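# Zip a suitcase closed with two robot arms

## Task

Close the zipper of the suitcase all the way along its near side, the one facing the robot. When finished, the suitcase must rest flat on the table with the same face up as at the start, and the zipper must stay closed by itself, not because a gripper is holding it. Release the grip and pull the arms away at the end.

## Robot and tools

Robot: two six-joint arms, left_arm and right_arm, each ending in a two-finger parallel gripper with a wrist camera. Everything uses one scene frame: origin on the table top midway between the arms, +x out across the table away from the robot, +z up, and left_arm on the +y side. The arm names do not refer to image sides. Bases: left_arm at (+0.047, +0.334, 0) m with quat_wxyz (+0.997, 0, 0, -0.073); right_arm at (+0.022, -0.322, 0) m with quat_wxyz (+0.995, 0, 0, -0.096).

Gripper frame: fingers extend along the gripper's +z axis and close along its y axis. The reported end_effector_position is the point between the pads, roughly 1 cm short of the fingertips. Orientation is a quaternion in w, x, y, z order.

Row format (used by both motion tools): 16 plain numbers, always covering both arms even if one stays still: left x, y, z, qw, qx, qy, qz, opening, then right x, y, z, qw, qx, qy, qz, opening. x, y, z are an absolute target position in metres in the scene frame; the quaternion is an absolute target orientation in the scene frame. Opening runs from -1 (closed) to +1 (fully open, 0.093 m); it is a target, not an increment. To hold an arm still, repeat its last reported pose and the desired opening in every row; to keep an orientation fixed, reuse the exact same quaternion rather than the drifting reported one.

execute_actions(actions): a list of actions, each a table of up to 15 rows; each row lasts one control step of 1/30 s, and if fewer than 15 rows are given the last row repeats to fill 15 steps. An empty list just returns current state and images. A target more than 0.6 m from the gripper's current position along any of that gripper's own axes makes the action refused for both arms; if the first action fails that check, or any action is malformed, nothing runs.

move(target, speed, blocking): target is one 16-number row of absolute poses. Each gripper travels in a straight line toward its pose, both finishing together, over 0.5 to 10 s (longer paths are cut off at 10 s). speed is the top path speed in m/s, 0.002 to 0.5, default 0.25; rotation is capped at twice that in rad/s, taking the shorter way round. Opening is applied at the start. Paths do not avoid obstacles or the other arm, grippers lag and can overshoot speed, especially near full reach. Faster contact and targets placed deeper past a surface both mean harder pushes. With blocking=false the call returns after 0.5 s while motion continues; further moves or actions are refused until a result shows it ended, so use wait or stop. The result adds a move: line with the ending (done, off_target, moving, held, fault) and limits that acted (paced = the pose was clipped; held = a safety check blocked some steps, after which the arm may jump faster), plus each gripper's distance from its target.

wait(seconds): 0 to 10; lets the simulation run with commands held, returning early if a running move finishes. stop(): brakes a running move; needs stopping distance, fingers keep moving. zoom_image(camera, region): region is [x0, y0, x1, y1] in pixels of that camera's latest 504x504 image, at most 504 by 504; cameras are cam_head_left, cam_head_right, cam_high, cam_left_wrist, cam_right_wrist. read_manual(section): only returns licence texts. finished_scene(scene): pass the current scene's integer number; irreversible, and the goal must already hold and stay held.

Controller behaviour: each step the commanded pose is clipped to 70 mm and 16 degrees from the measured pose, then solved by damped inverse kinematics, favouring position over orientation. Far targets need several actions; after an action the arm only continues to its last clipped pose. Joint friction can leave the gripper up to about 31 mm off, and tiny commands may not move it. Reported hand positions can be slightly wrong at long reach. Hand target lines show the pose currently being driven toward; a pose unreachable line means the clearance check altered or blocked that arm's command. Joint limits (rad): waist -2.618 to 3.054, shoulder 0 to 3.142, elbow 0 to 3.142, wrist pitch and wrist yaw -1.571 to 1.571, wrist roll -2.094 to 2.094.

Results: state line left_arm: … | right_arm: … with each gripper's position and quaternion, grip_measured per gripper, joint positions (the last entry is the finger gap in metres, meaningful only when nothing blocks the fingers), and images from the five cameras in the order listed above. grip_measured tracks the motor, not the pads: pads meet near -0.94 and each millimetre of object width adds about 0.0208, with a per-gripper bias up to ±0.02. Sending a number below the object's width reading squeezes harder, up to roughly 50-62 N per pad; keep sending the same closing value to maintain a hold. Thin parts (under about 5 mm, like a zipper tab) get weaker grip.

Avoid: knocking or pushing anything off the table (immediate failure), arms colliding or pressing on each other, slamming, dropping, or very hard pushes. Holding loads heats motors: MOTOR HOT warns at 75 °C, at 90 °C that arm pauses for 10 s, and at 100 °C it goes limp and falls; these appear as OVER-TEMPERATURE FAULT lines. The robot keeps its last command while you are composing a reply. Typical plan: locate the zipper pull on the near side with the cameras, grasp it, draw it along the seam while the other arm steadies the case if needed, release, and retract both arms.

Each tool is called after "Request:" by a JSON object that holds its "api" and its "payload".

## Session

Request:
{"api": "execute_actions", "payload": {"actions": []}}

Scene clock: 0.00 s.
left_arm: end_effector_position=(+0.4100, +0.3435, +0.3953) grip_measured=+0.996 end_effector_quat_wxyz=(+0.671, +0.015, +0.657, -0.344) | right_arm: end_effector_position=(+0.2347, -0.4861, +0.2696) grip_measured=+1.000 end_effector_quat_wxyz=(-0.296, -0.415, +0.682, -0.525)
Joint positions: left_arm=[ 0.537  1.138  0.912  0.439  0.877 -0.615  0.093] | right_arm=[ 0.181  1.284  1.131 -1.264  1.291 -1.219  0.093]
Joint velocities: left_arm=[-0.012  0.007  0.012  0.007  0.022  0.051 -0.001] | right_arm=[-0.017  0.002  0.002  0.066  0.037 -0.007  0.   ]
Hand target (left_arm): +0.410, +0.343, +0.395; +0.671, +0.015, +0.657, -0.344
Hand target (right_arm): +0.235, -0.486, +0.270; -0.296, -0.415, +0.682, -0.525

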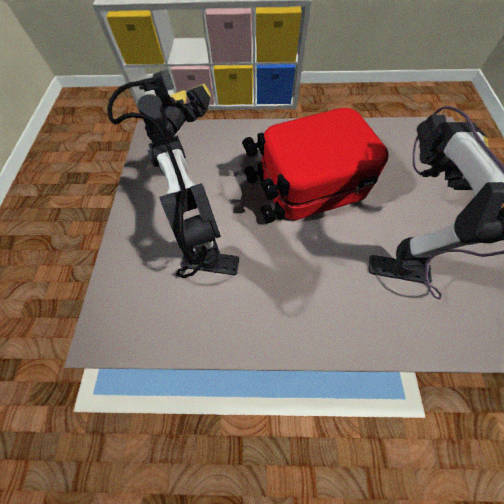

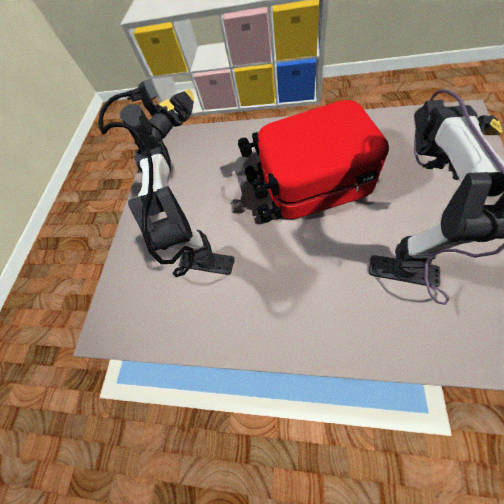

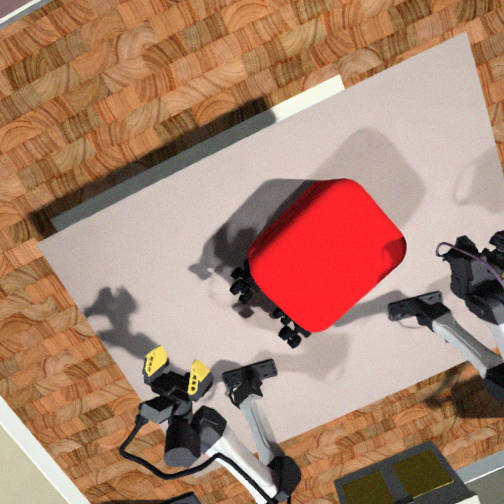

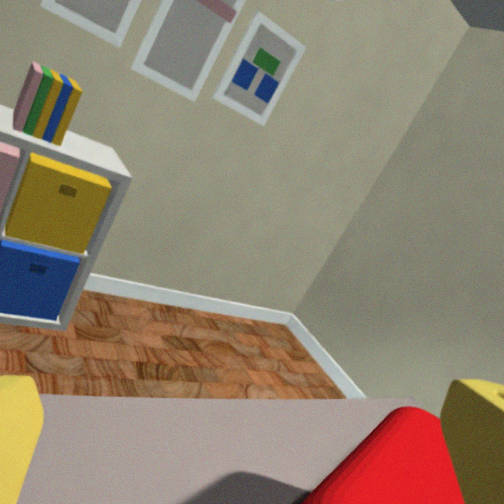

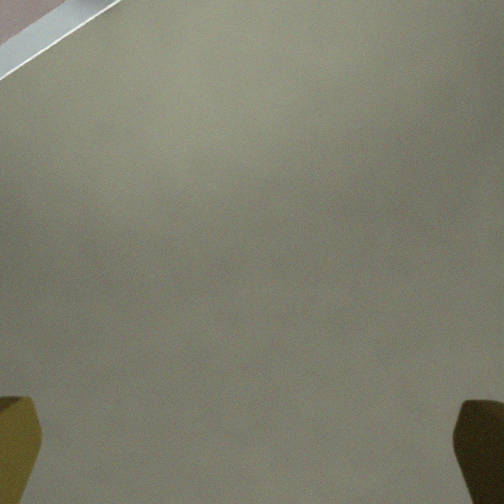

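Request:
{"api": "zoom_image", "payload": {"camera": "cam_head_right", "region": [230, 130, 400, 240]}}

Request:
{"api": "zoom_image", "payload": {"camera": "cam_head_left", "region": [230, 130, 400, 240]}}

Region (230, 130, 400, 240) of cam_head_right's 504x504 image, scaled by 2.965, with more detail than that image has; it fills the top 326 rows of this view, and the rest is white.

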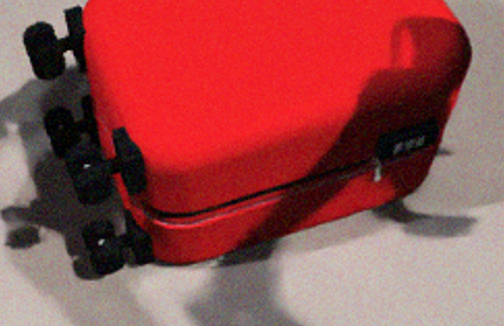

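Region (230, 130, 400, 240) of cam_head_left's 504x504 image, scaled by 2.965, with more detail than that image has; it fills the top 326 rows of this view, and the rest is white.

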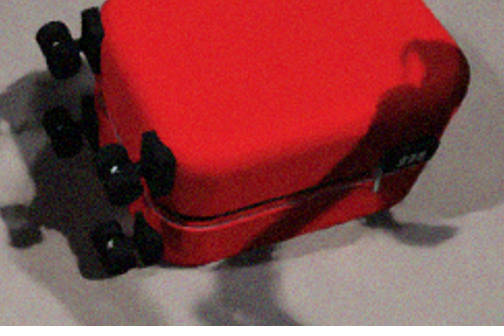

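Request:
{"api": "move", "payload": {"target": [0.23,0.155,0.24,0.5407,0.4275,0.6220,-0.3716,1, 0.232,-0.219,0.10,0.5640,-0.1493,0.8055,0.1045,-0.5], "speed": 0.4}}

Scene clock: 9.03 s.
left_arm: end_effector_position=(+0.2334, +0.1595, +0.2442) grip_measured=+0.996 end_effector_quat_wxyz=(+0.549, +0.423, +0.613, -0.380) | right_arm: end_effector_position=(+0.2258, -0.2248, +0.0834) grip_measured=-0.498 end_effector_quat_wxyz=(+0.526, -0.194, +0.823, +0.091)
Joint positions: left_arm=[ 0.006  0.614  0.427 -0.038  1.058  0.196  0.093] | right_arm=[ 0.719  0.136  0.049 -0.36   0.111 -0.007  0.021]
Joint velocities: left_arm=[-0.007 -0.017 -0.012 -0.037 -0.051  0.022 -0.001] | right_arm=[-0.017  0.012 -0.002  0.066 -0.007  0.022  0.001]
Hand target (left_arm): +0.230, +0.159, +0.238; +0.546, +0.424, +0.616, -0.377
Hand target (right_arm): +0.227, -0.226, +0.086; +0.529, -0.193, +0.822, +0.089
Off the commanded pose (left_arm): 0.007 m, 2 deg.
Off the commanded pose (right_arm): 0.019 m, 7 deg.
move: held (right_arm); limits=held; held on 13 of 106 steps (right_arm), including the last (right_arm)
pose unreachable (right arm): on one or more control steps of this call, first in action 0 (counted from 0), this arm could not follow its commanded pose, so it was not sent that pose on those steps. On the call's last step it was still not sent that pose. It may still have moved: this result reports where it is.
cause: the commanded pose would bring two parts of the arm too close to each other (its upper arm (the part past joint 2) and its wrist (the part past joint 5), with joints 3 (elbow) to 5 (wrist yaw) between them).

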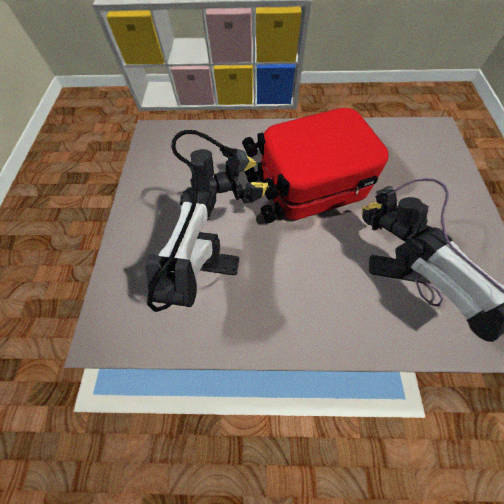

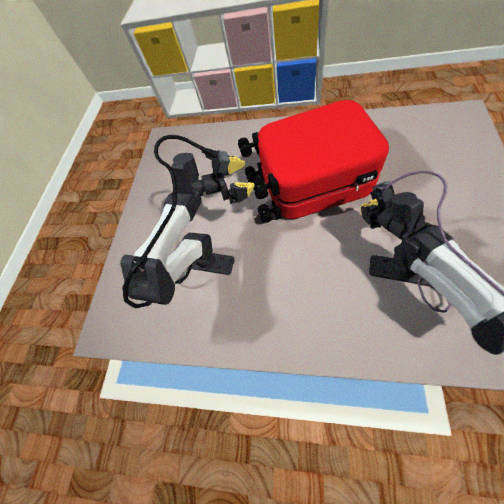

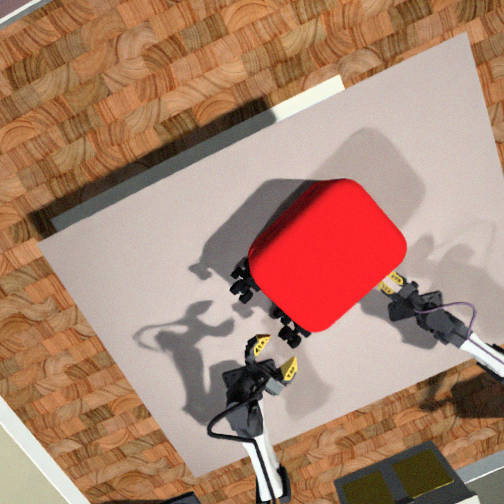

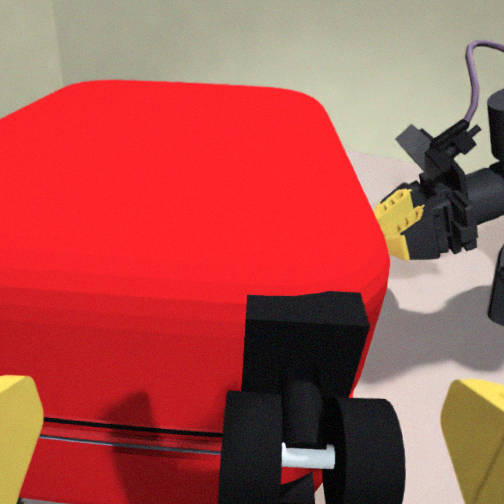

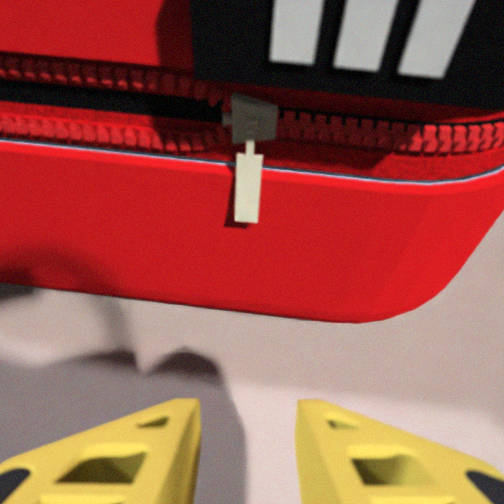

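Request:
{"api": "move", "payload": {"target": [0.228,0.111,0.172,0.5308,0.4436,0.6106,-0.3857,1, 0.266,-0.2025,0.097,0.5542,-0.1435,0.8140,0.0977,-0.55], "speed": 0.12}}

Scene clock: 18.90 s.
left_arm: end_effector_position=(+0.2310, +0.1116, +0.1852) grip_measured=+0.996 end_effector_quat_wxyz=(+0.545, +0.446, +0.597, -0.384) | right_arm: end_effector_position=(+0.2604, -0.2060, +0.0910) grip_measured=-0.548 end_effector_quat_wxyz=(+0.547, -0.149, +0.818, +0.095)
Joint positions: left_arm=[-0.301  0.804  0.207  0.438  0.803  0.144  0.093] | right_arm=[0.783 0.622 0.049 0.169 0.219 0.084 0.019]
Joint velocities: left_arm=[-0.017  0.002  0.002  0.022 -0.007 -0.066  0.   ] | right_arm=[ 0.002  0.032 -0.002  0.066 -0.007  0.022 -0.001]
Hand target (left_arm): +0.230, +0.111, +0.173; +0.531, +0.442, +0.610, -0.388
Hand target (right_arm): +0.264, -0.204, +0.098; +0.554, -0.143, +0.815, +0.097
Off the commanded pose (left_arm): 0.014 m, 2 deg.
Off the commanded pose (right_arm): 0.009 m, 1 deg.
move: off_target (left_arm)

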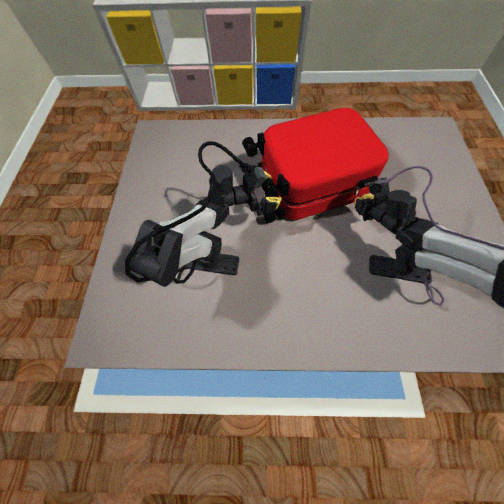

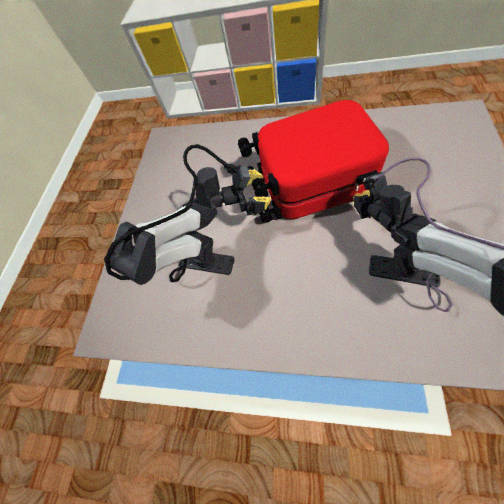

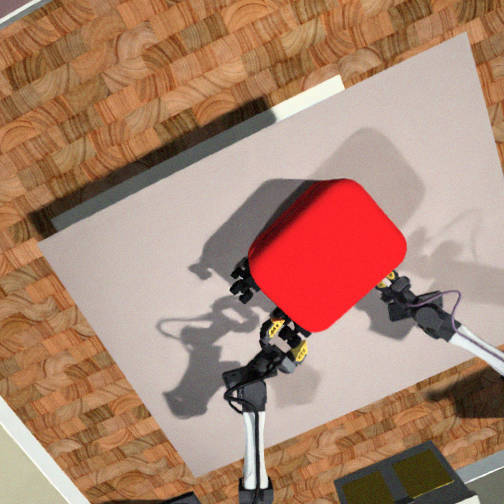

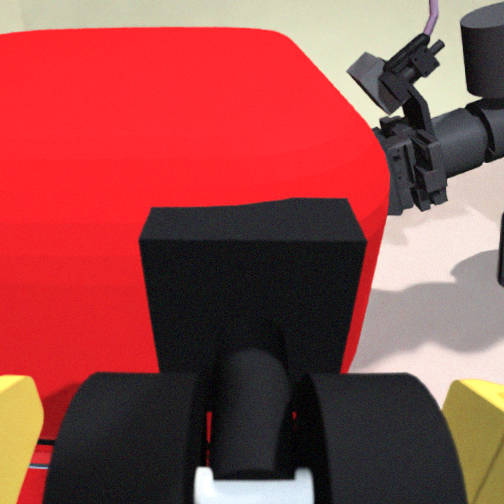

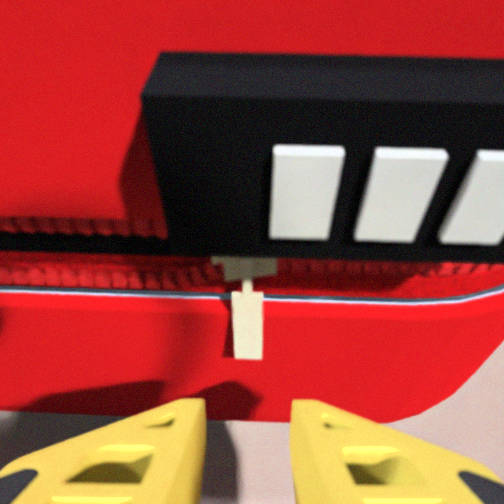

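Request:
{"api": "move", "payload": {"target": [0.231,0.1116,0.178,0.54,0.445,0.603,-0.385,0.05, 0.285,-0.1965,0.096,0.5753,-0.1409,0.7993,0.1014,-0.58], "speed": 0.04}}

Scene clock: 22.33 s.
left_arm: end_effector_position=(+0.2307, +0.1114, +0.1853) grip_measured=+0.067 end_effector_quat_wxyz=(+0.545, +0.447, +0.596, -0.384) | right_arm: end_effector_position=(+0.2806, -0.1989, +0.0905) grip_measured=-0.578 end_effector_quat_wxyz=(+0.561, -0.140, +0.810, +0.097)
Joint positions: left_arm=[-0.302  0.804  0.207  0.438  0.804  0.144  0.048] | right_arm=[0.758 0.887 0.049 0.472 0.209 0.079 0.017]
Joint velocities: left_arm=[-0.007 -0.002 -0.002 -0.007  0.022 -0.007  0.   ] | right_arm=[-0.017  0.027  0.002  0.007  0.11  -0.037  0.001]
Hand target (left_arm): +0.231, +0.112, +0.178; +0.539, +0.445, +0.603, -0.385
Hand target (right_arm): +0.284, -0.197, +0.097; +0.575, -0.140, +0.800, +0.101
Off the commanded pose (left_arm): 0.007 m, 1 deg.
Off the commanded pose (right_arm): 0.008 m, 2 deg.
move: done

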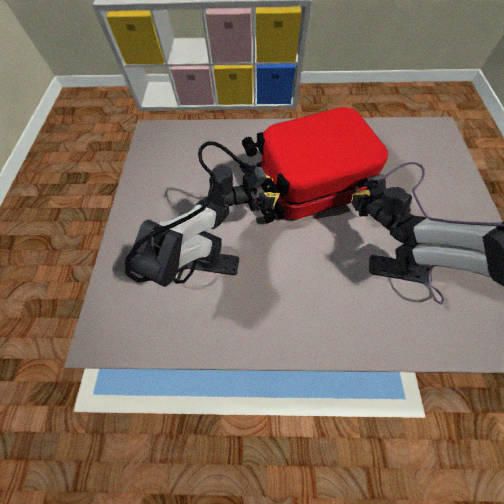

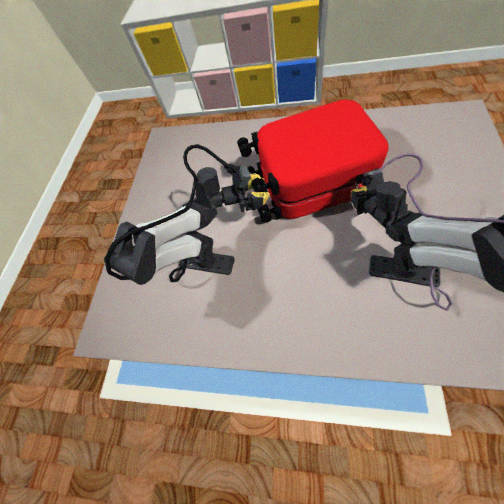

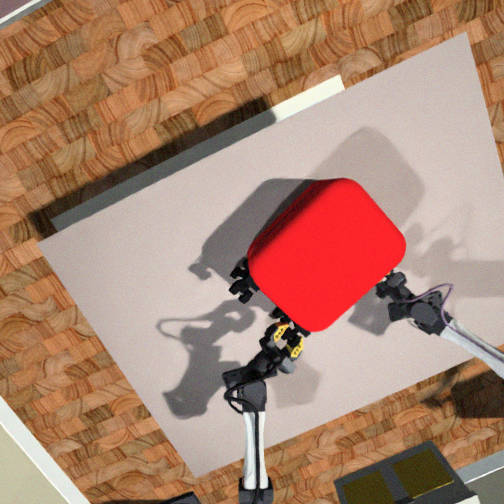

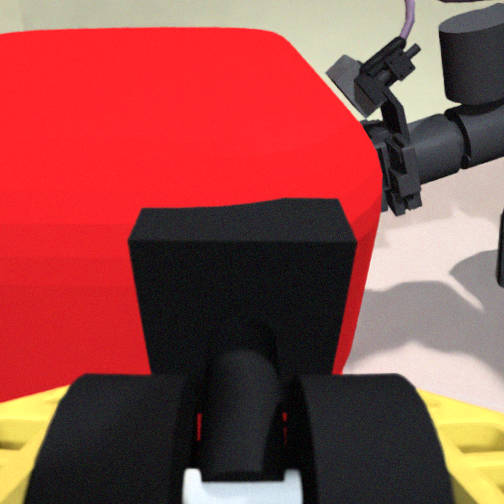

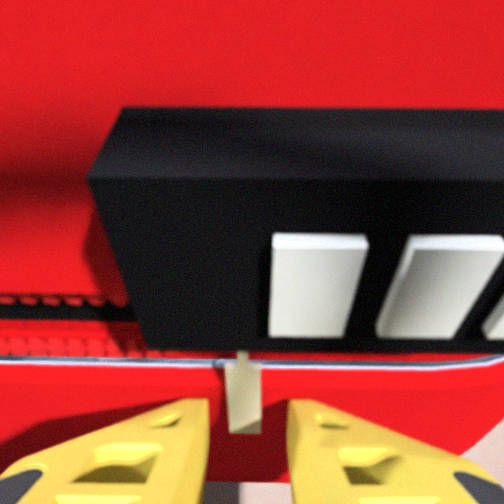

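Request:
{"api": "execute_actions", "payload": {"actions": [[[0.231,0.1116,0.178,0.54,0.445,0.603,-0.385,0.05, 0.278,-0.198,0.099,0.5823,-0.1400,0.7942,0.1027,-0.58]]]}}

Scene clock: 24.07 s.
left_arm: end_effector_position=(+0.2308, +0.1114, +0.1853) grip_measured=+0.067 end_effector_quat_wxyz=(+0.545, +0.447, +0.596, -0.384) | right_arm: end_effector_position=(+0.2801, -0.1982, +0.0933) grip_measured=-0.578 end_effector_quat_wxyz=(+0.567, -0.140, +0.806, +0.099)
Joint positions: left_arm=[-0.302  0.804  0.207  0.439  0.803  0.144  0.048] | right_arm=[0.763 0.877 0.044 0.48  0.213 0.078 0.017]
Joint velocities: left_arm=[-0.002  0.002  0.007  0.022 -0.007  0.007  0.   ] | right_arm=[ 0.022  0.002 -0.007 -0.066  0.007  0.007 -0.001]
Hand target (left_arm): +0.231, +0.112, +0.178; +0.540, +0.445, +0.603, -0.385
Hand target (right_arm): +0.278, -0.198, +0.099; +0.582, -0.139, +0.795, +0.102
Off the commanded pose (left_arm): 0.007 m, 1 deg.
Off the commanded pose (right_arm): 0.006 m, 2 deg.

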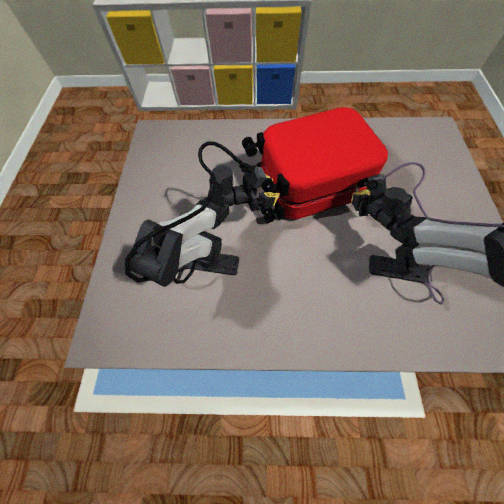

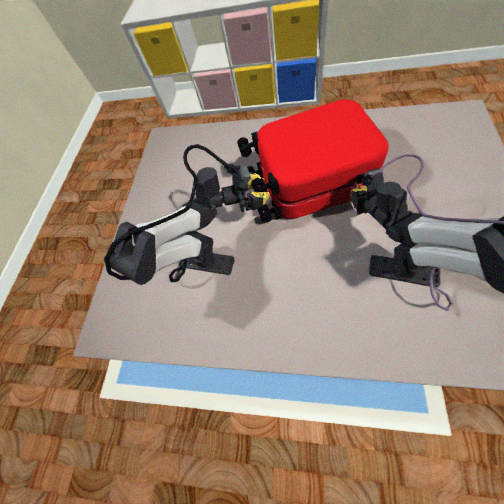

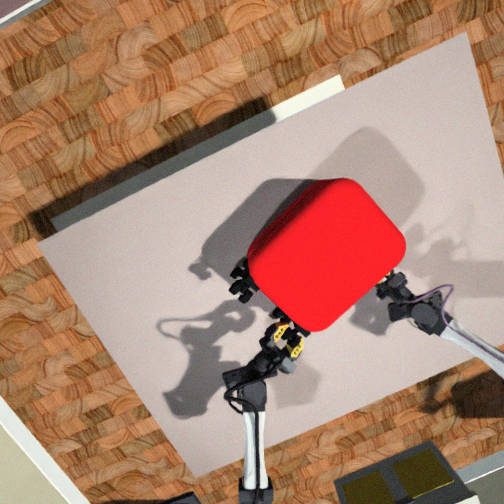

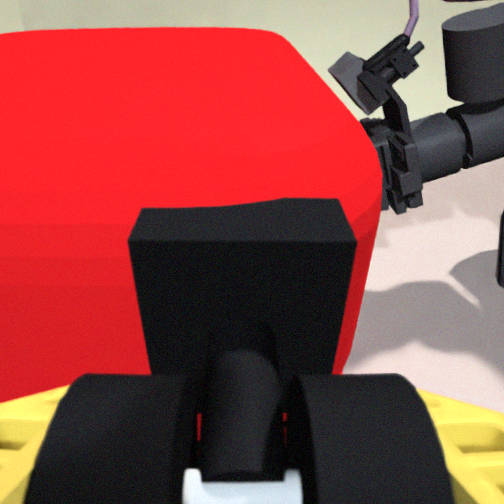

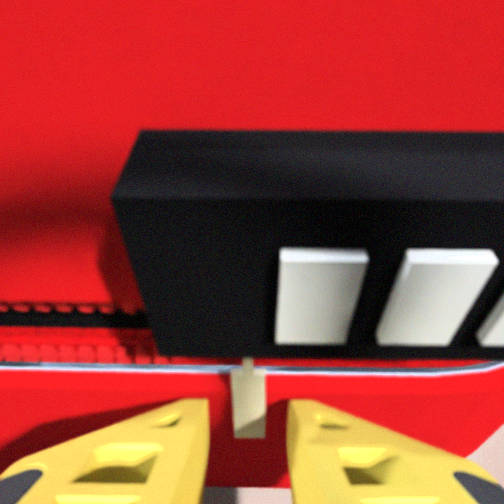

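Request:
{"api": "execute_actions", "payload": {"actions": [[[0.231,0.1116,0.178,0.54,0.445,0.603,-0.385,0.05, 0.282,-0.197,0.099,0.5823,-0.1400,0.7942,0.1027,-0.62]],[[0.231,0.1116,0.178,0.54,0.445,0.603,-0.385,0.05, 0.283,-0.197,0.099,0.5823,-0.1400,0.7942,0.1027,-0.68],[0.231,0.1116,0.178,0.54,0.445,0.603,-0.385,0.05, 0.283,-0.197,0.099,0.5823,-0.1400,0.7942,0.1027,-0.72],[0.231,0.1116,0.178,0.54,0.445,0.603,-0.385,0.05, 0.283,-0.197,0.099,0.5823,-0.1400,0.7942,0.1027,-0.76],[0.231,0.1116,0.178,0.54,0.445,0.603,-0.385,0.05, 0.283,-0.197,0.099,0.5823,-0.1400,0.7942,0.1027,-0.8],[0.231,0.1116,0.178,0.54,0.445,0.603,-0.385,0.05, 0.283,-0.197,0.099,0.5823,-0.1400,0.7942,0.1027,-0.84],[0.231,0.1116,0.178,0.54,0.445,0.603,-0.385,0.05, 0.283,-0.197,0.099,0.5823,-0.1400,0.7942,0.1027,-0.88],[0.231,0.1116,0.178,0.54,0.445,0.603,-0.385,0.05, 0.283,-0.197,0.099,0.5823,-0.1400,0.7942,0.1027,-0.92]]]}}

Scene clock: 27.30 s.
left_arm: end_effector_position=(+0.2308, +0.1114, +0.1853) grip_measured=+0.067 end_effector_quat_wxyz=(+0.545, +0.447, +0.596, -0.384) | right_arm: end_effector_position=(+0.2807, -0.1985, +0.0946) grip_measured=-0.908 end_effector_quat_wxyz=(+0.570, -0.139, +0.804, +0.097)
Joint positions: left_arm=[-0.302  0.804  0.207  0.439  0.803  0.144  0.048] | right_arm=[0.763 0.877 0.044 0.486 0.217 0.076 0.002]
Joint velocities: left_arm=[ 0.002 -0.002 -0.002 -0.066  0.037 -0.066  0.   ] | right_arm=[-0.032  0.012  0.002 -0.037  0.022 -0.007 -0.   ]
Hand target (left_arm): +0.231, +0.112, +0.178; +0.539, +0.445, +0.603, -0.385
Hand target (right_arm): +0.283, -0.197, +0.099; +0.582, -0.140, +0.795, +0.102
Off the commanded pose (left_arm): 0.007 m, 1 deg.
Off the commanded pose (right_arm): 0.005 m, 2 deg.

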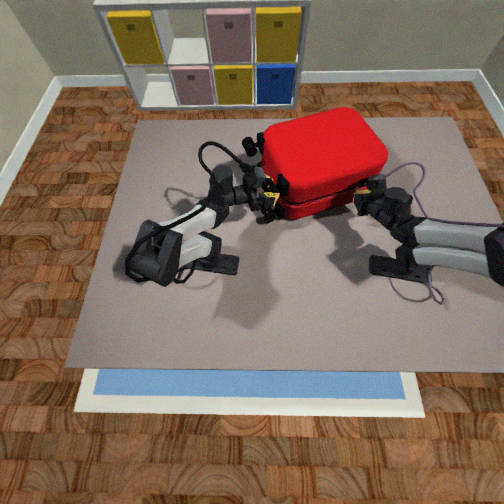

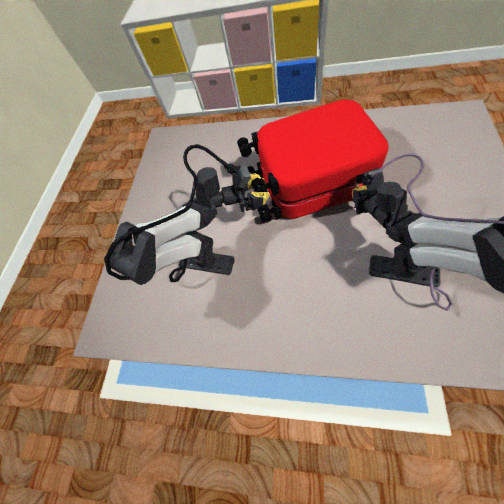

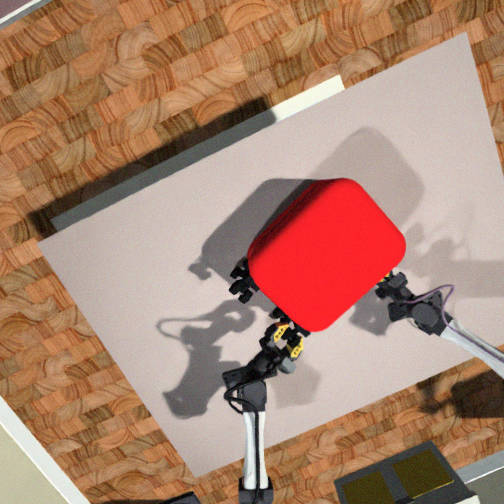

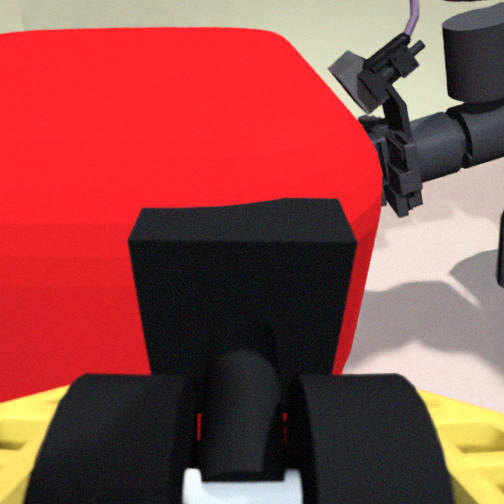

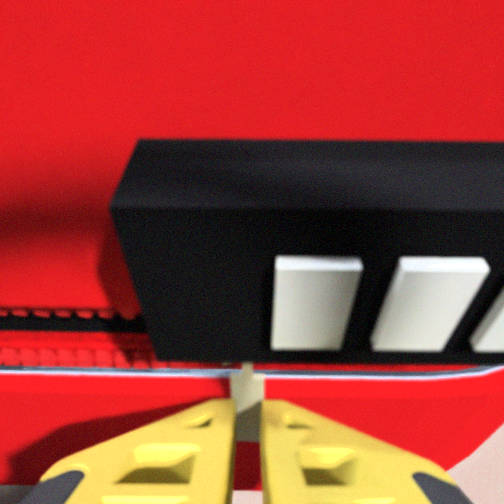

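Request:
{"api": "move", "payload": {"target": [0.231,0.1116,0.178,0.54,0.445,0.603,-0.385,0.05, 0.254,-0.134,0.105,0.5673,-0.2417,0.7667,0.1789,-1], "speed": 0.06}}

Scene clock: 30.83 s.
left_arm: end_effector_position=(+0.2313, +0.1116, +0.1853) grip_measured=+0.067 end_effector_quat_wxyz=(+0.546, +0.446, +0.597, -0.383) | right_arm: end_effector_position=(+0.2532, -0.1407, +0.0982) grip_measured=-0.989 end_effector_quat_wxyz=(+0.563, -0.235, +0.774, +0.173)
Joint positions: left_arm=[-0.302  0.804  0.207  0.439  0.8    0.143  0.048] | right_arm=[0.94  0.941 0.044 0.581 0.146 0.052 0.   ]
Joint velocities: left_arm=[-0.022 -0.012 -0.007 -0.037  0.007  0.022  0.001] | right_arm=[-0.007  0.012 -0.017  0.051 -0.051  0.037  0.   ]
Hand target (left_arm): +0.231, +0.112, +0.178; +0.540, +0.445, +0.603, -0.385
Hand target (right_arm): +0.255, -0.134, +0.105; +0.569, -0.241, +0.766, +0.179
Off the commanded pose (left_arm): 0.007 m, 1 deg.
Off the commanded pose (right_arm): 0.010 m, 1 deg.
move: done

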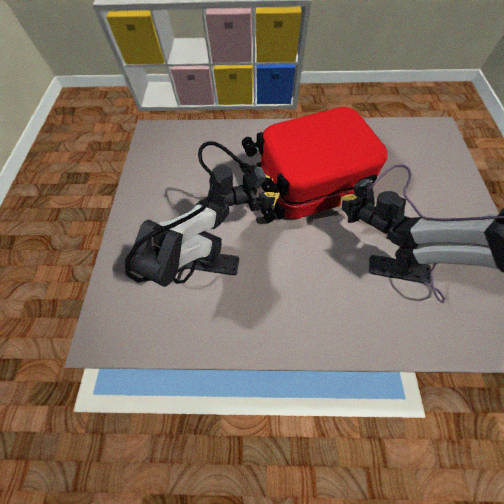

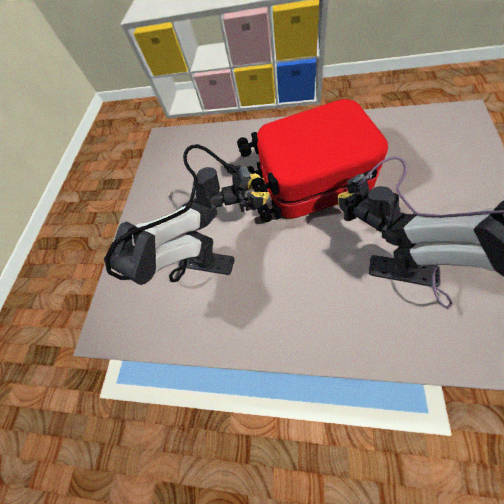

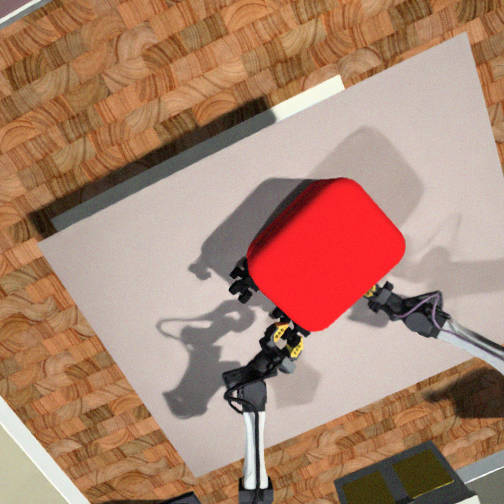

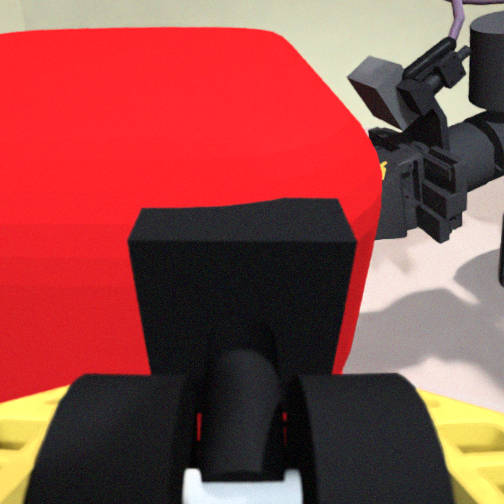

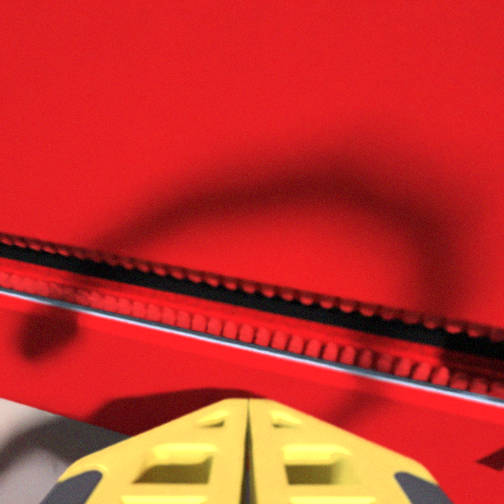

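Request:
{"api": "move", "payload": {"target": [0.231,0.1116,0.178,0.54,0.445,0.603,-0.385,0.05, 0.262,-0.202,0.099,0.5649,-0.1422,0.8067,0.0996,-0.55], "speed": 0.15}}

Scene clock: 33.67 s.
left_arm: end_effector_position=(+0.2313, +0.1116, +0.1853) grip_measured=+0.067 end_effector_quat_wxyz=(+0.546, +0.446, +0.597, -0.383) | right_arm: end_effector_position=(+0.2602, -0.1984, +0.0943) grip_measured=-0.552 end_effector_quat_wxyz=(+0.556, -0.154, +0.811, +0.098)
Joint positions: left_arm=[-0.302  0.804  0.207  0.439  0.8    0.143  0.048] | right_arm=[0.827 0.652 0.044 0.224 0.252 0.088 0.019]
Joint velocities: left_arm=[-0.007 -0.002 -0.022 -0.022 -0.007 -0.007  0.001] | right_arm=[-0.017  0.012  0.002 -0.022  0.007 -0.037 -0.   ]
Hand target (left_arm): +0.231, +0.112, +0.178; +0.540, +0.445, +0.603, -0.385
Hand target (right_arm): +0.261, -0.202, +0.098; +0.563, -0.143, +0.808, +0.099
Off the commanded pose (left_arm): 0.007 m, 1 deg.
Off the commanded pose (right_arm): 0.006 m, 2 deg.
move: done

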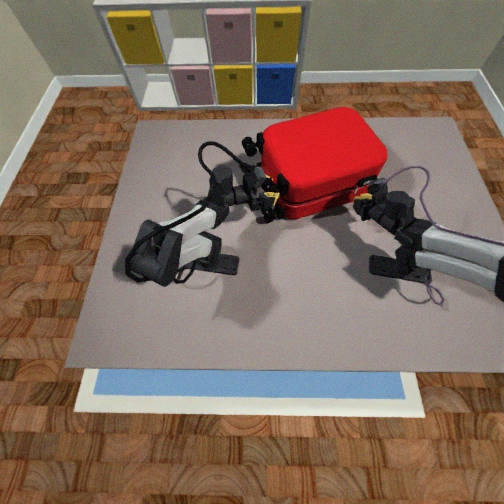

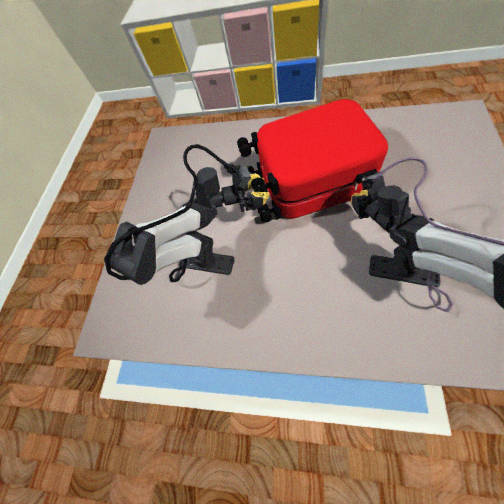

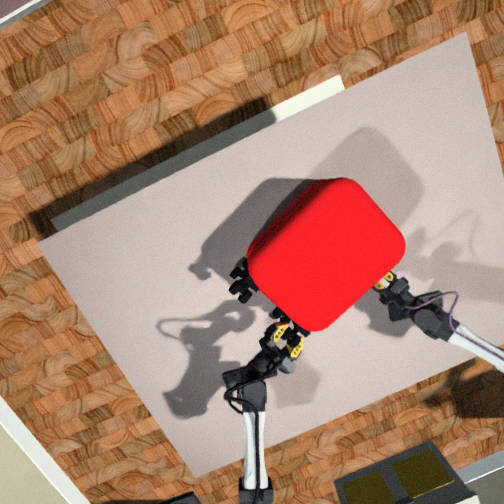

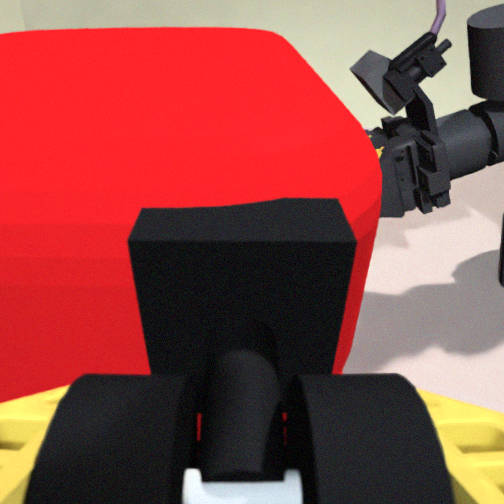

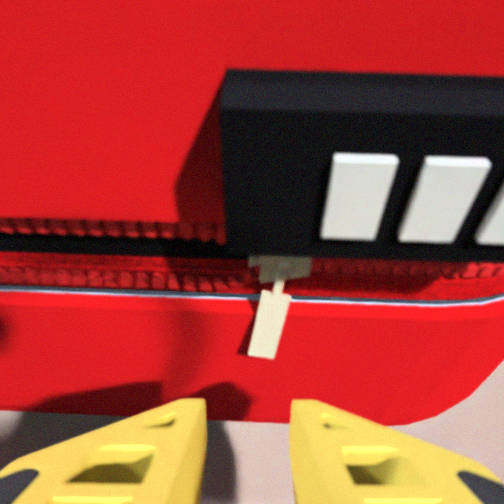

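Request:
{"api": "move", "payload": {"target": [0.231,0.1116,0.178,0.54,0.445,0.603,-0.385,0.05, 0.287,-0.198,0.104,0.5858,-0.1396,0.7917,0.1033,-0.5], "speed": 0.04}}

Scene clock: 36.10 s.
left_arm: end_effector_position=(+0.2313, +0.1116, +0.1853) grip_measured=+0.067 end_effector_quat_wxyz=(+0.546, +0.446, +0.597, -0.383) | right_arm: end_effector_position=(+0.2836, -0.1988, +0.1029) grip_measured=-0.502 end_effector_quat_wxyz=(+0.583, -0.137, +0.794, +0.104)
Joint positions: left_arm=[-0.302  0.804  0.207  0.439  0.8    0.143  0.048] | right_arm=[0.744 0.868 0.044 0.514 0.193 0.067 0.021]
Joint velocities: left_arm=[-0.002 -0.002  0.002 -0.007 -0.037 -0.007 -0.   ] | right_arm=[-0.027  0.007 -0.027  0.022 -0.022 -0.022  0.001]
Hand target (left_arm): +0.231, +0.112, +0.178; +0.540, +0.445, +0.603, -0.385
Hand target (right_arm): +0.286, -0.199, +0.105; +0.586, -0.139, +0.792, +0.103
Off the commanded pose (left_arm): 0.007 m, 1 deg.
Off the commanded pose (right_arm): 0.004 m, 1 deg.
move: done

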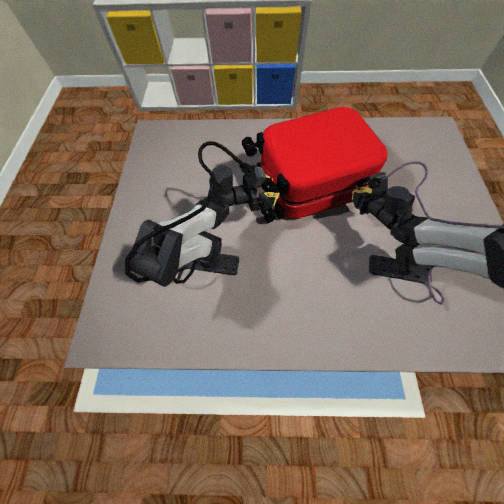

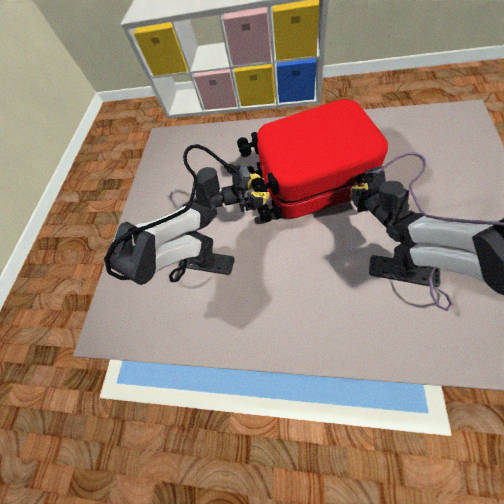

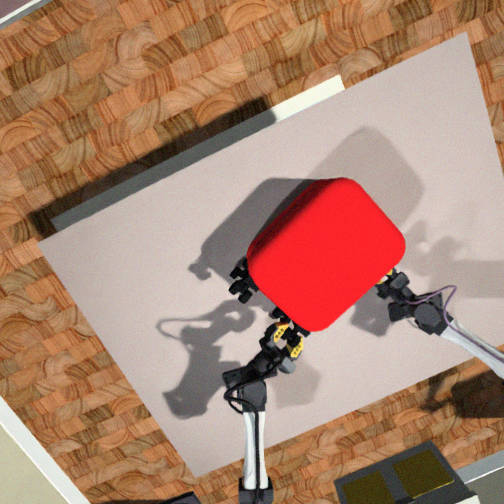

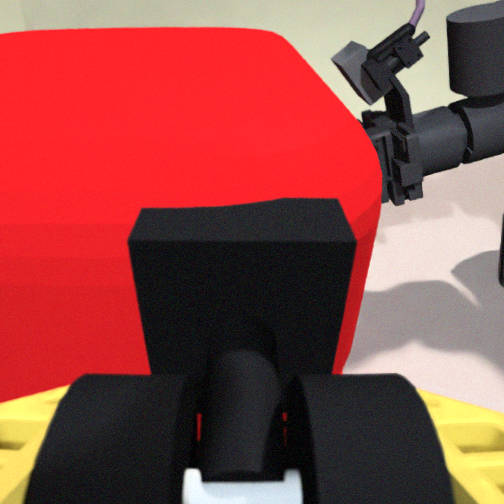

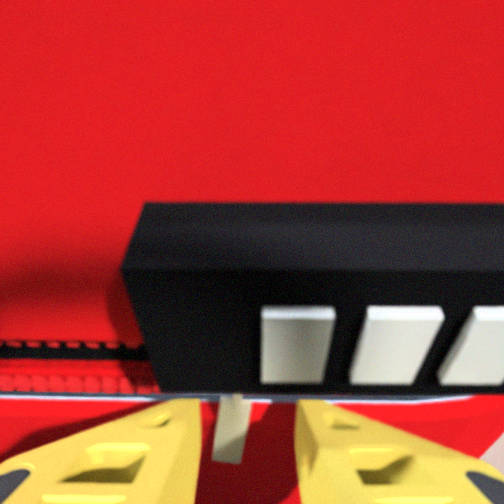

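Request:
{"api": "execute_actions", "payload": {"actions": [[[0.231,0.1116,0.178,0.54,0.445,0.603,-0.385,0.05, 0.288,-0.193,0.102,0.5858,-0.1396,0.7917,0.1033,-0.55]],[[0.231,0.1116,0.178,0.54,0.445,0.603,-0.385,0.05, 0.288,-0.193,0.102,0.5858,-0.1396,0.7917,0.1033,-0.62],[0.231,0.1116,0.178,0.54,0.445,0.603,-0.385,0.05, 0.288,-0.193,0.102,0.5858,-0.1396,0.7917,0.1033,-0.66],[0.231,0.1116,0.178,0.54,0.445,0.603,-0.385,0.05, 0.288,-0.193,0.102,0.5858,-0.1396,0.7917,0.1033,-0.70],[0.231,0.1116,0.178,0.54,0.445,0.603,-0.385,0.05, 0.288,-0.193,0.102,0.5858,-0.1396,0.7917,0.1033,-0.74],[0.231,0.1116,0.178,0.54,0.445,0.603,-0.385,0.05, 0.288,-0.193,0.102,0.5858,-0.1396,0.7917,0.1033,-0.78],[0.231,0.1116,0.178,0.54,0.445,0.603,-0.385,0.05, 0.288,-0.193,0.102,0.5858,-0.1396,0.7917,0.1033,-0.82],[0.231,0.1116,0.178,0.54,0.445,0.603,-0.385,0.05, 0.288,-0.193,0.102,0.5858,-0.1396,0.7917,0.1033,-0.86],[0.231,0.1116,0.178,0.54,0.445,0.603,-0.385,0.05, 0.288,-0.193,0.102,0.5858,-0.1396,0.7917,0.1033,-0.90]]]}}

Request:
{"api": "zoom_image", "payload": {"camera": "cam_right_wrist", "region": [180, 360, 320, 500]}}

Scene clock: 40.17 s.
left_arm: end_effector_position=(+0.2321, +0.1118, +0.1853) grip_measured=+0.067 end_effector_quat_wxyz=(+0.547, +0.444, +0.598, -0.382) | right_arm: end_effector_position=(+0.2868, -0.1972, +0.1015) grip_measured=-0.889 end_effector_quat_wxyz=(+0.585, -0.135, +0.793, +0.099)
Joint positions: left_arm=[-0.302  0.804  0.207  0.439  0.795  0.143  0.048] | right_arm=[0.755 0.927 0.044 0.576 0.216 0.067 0.003]
Joint velocities: left_arm=[ 0.007 -0.002 -0.012 -0.022 -0.022  0.007  0.001] | right_arm=[ 0.002  0.002 -0.007  0.007 -0.037  0.007 -0.001]
Hand target (left_arm): +0.231, +0.112, +0.178; +0.540, +0.445, +0.603, -0.385
Hand target (right_arm): +0.288, -0.193, +0.102; +0.586, -0.140, +0.792, +0.103
Off the commanded pose (left_arm): 0.007 m, 1 deg.
Off the commanded pose (right_arm): 0.004 m, 1 deg.

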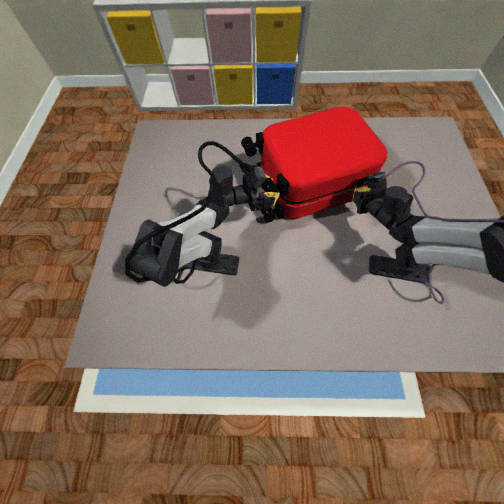

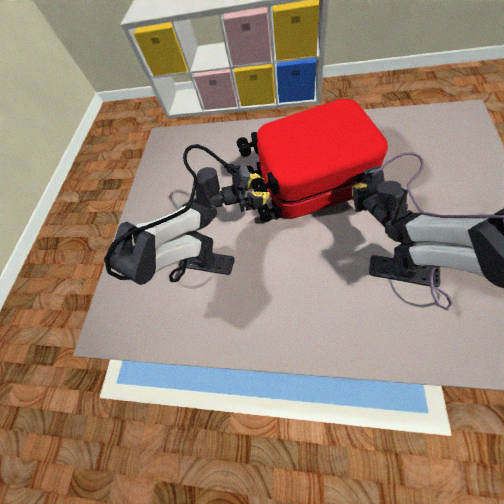

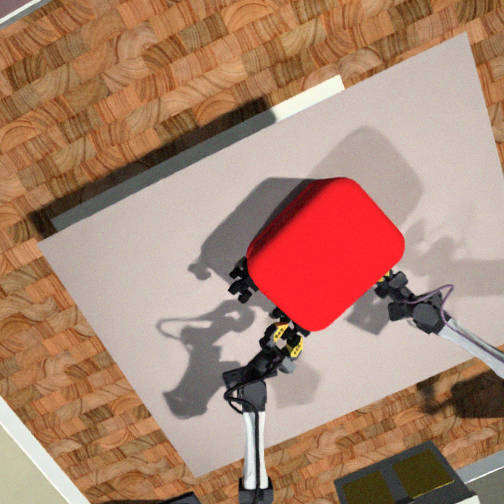

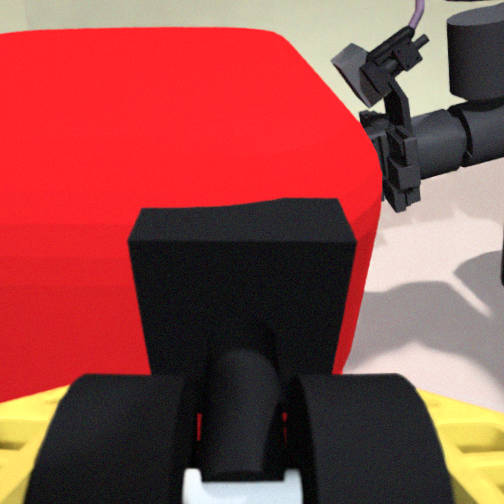

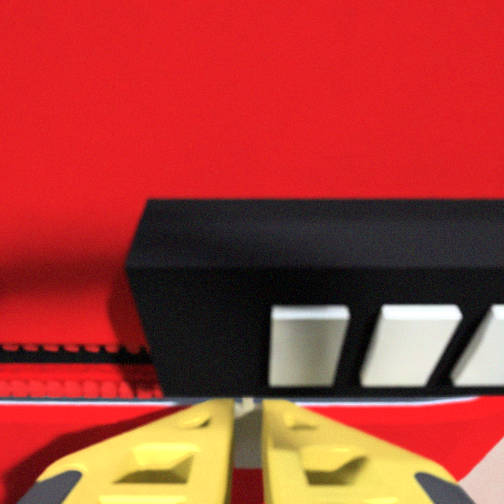

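Region (180, 360, 320, 500) of cam_right_wrist's 504x504 image, scaled by 3.600, with more detail than that image has.

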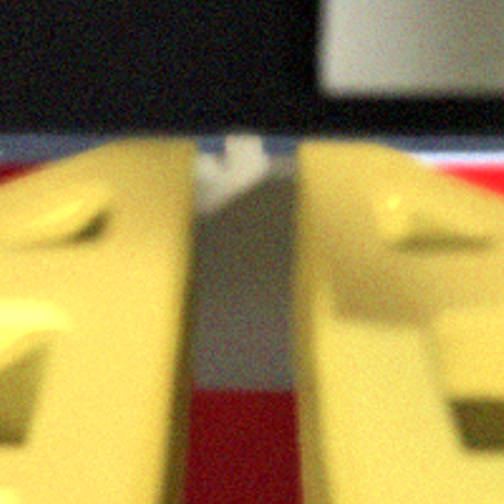

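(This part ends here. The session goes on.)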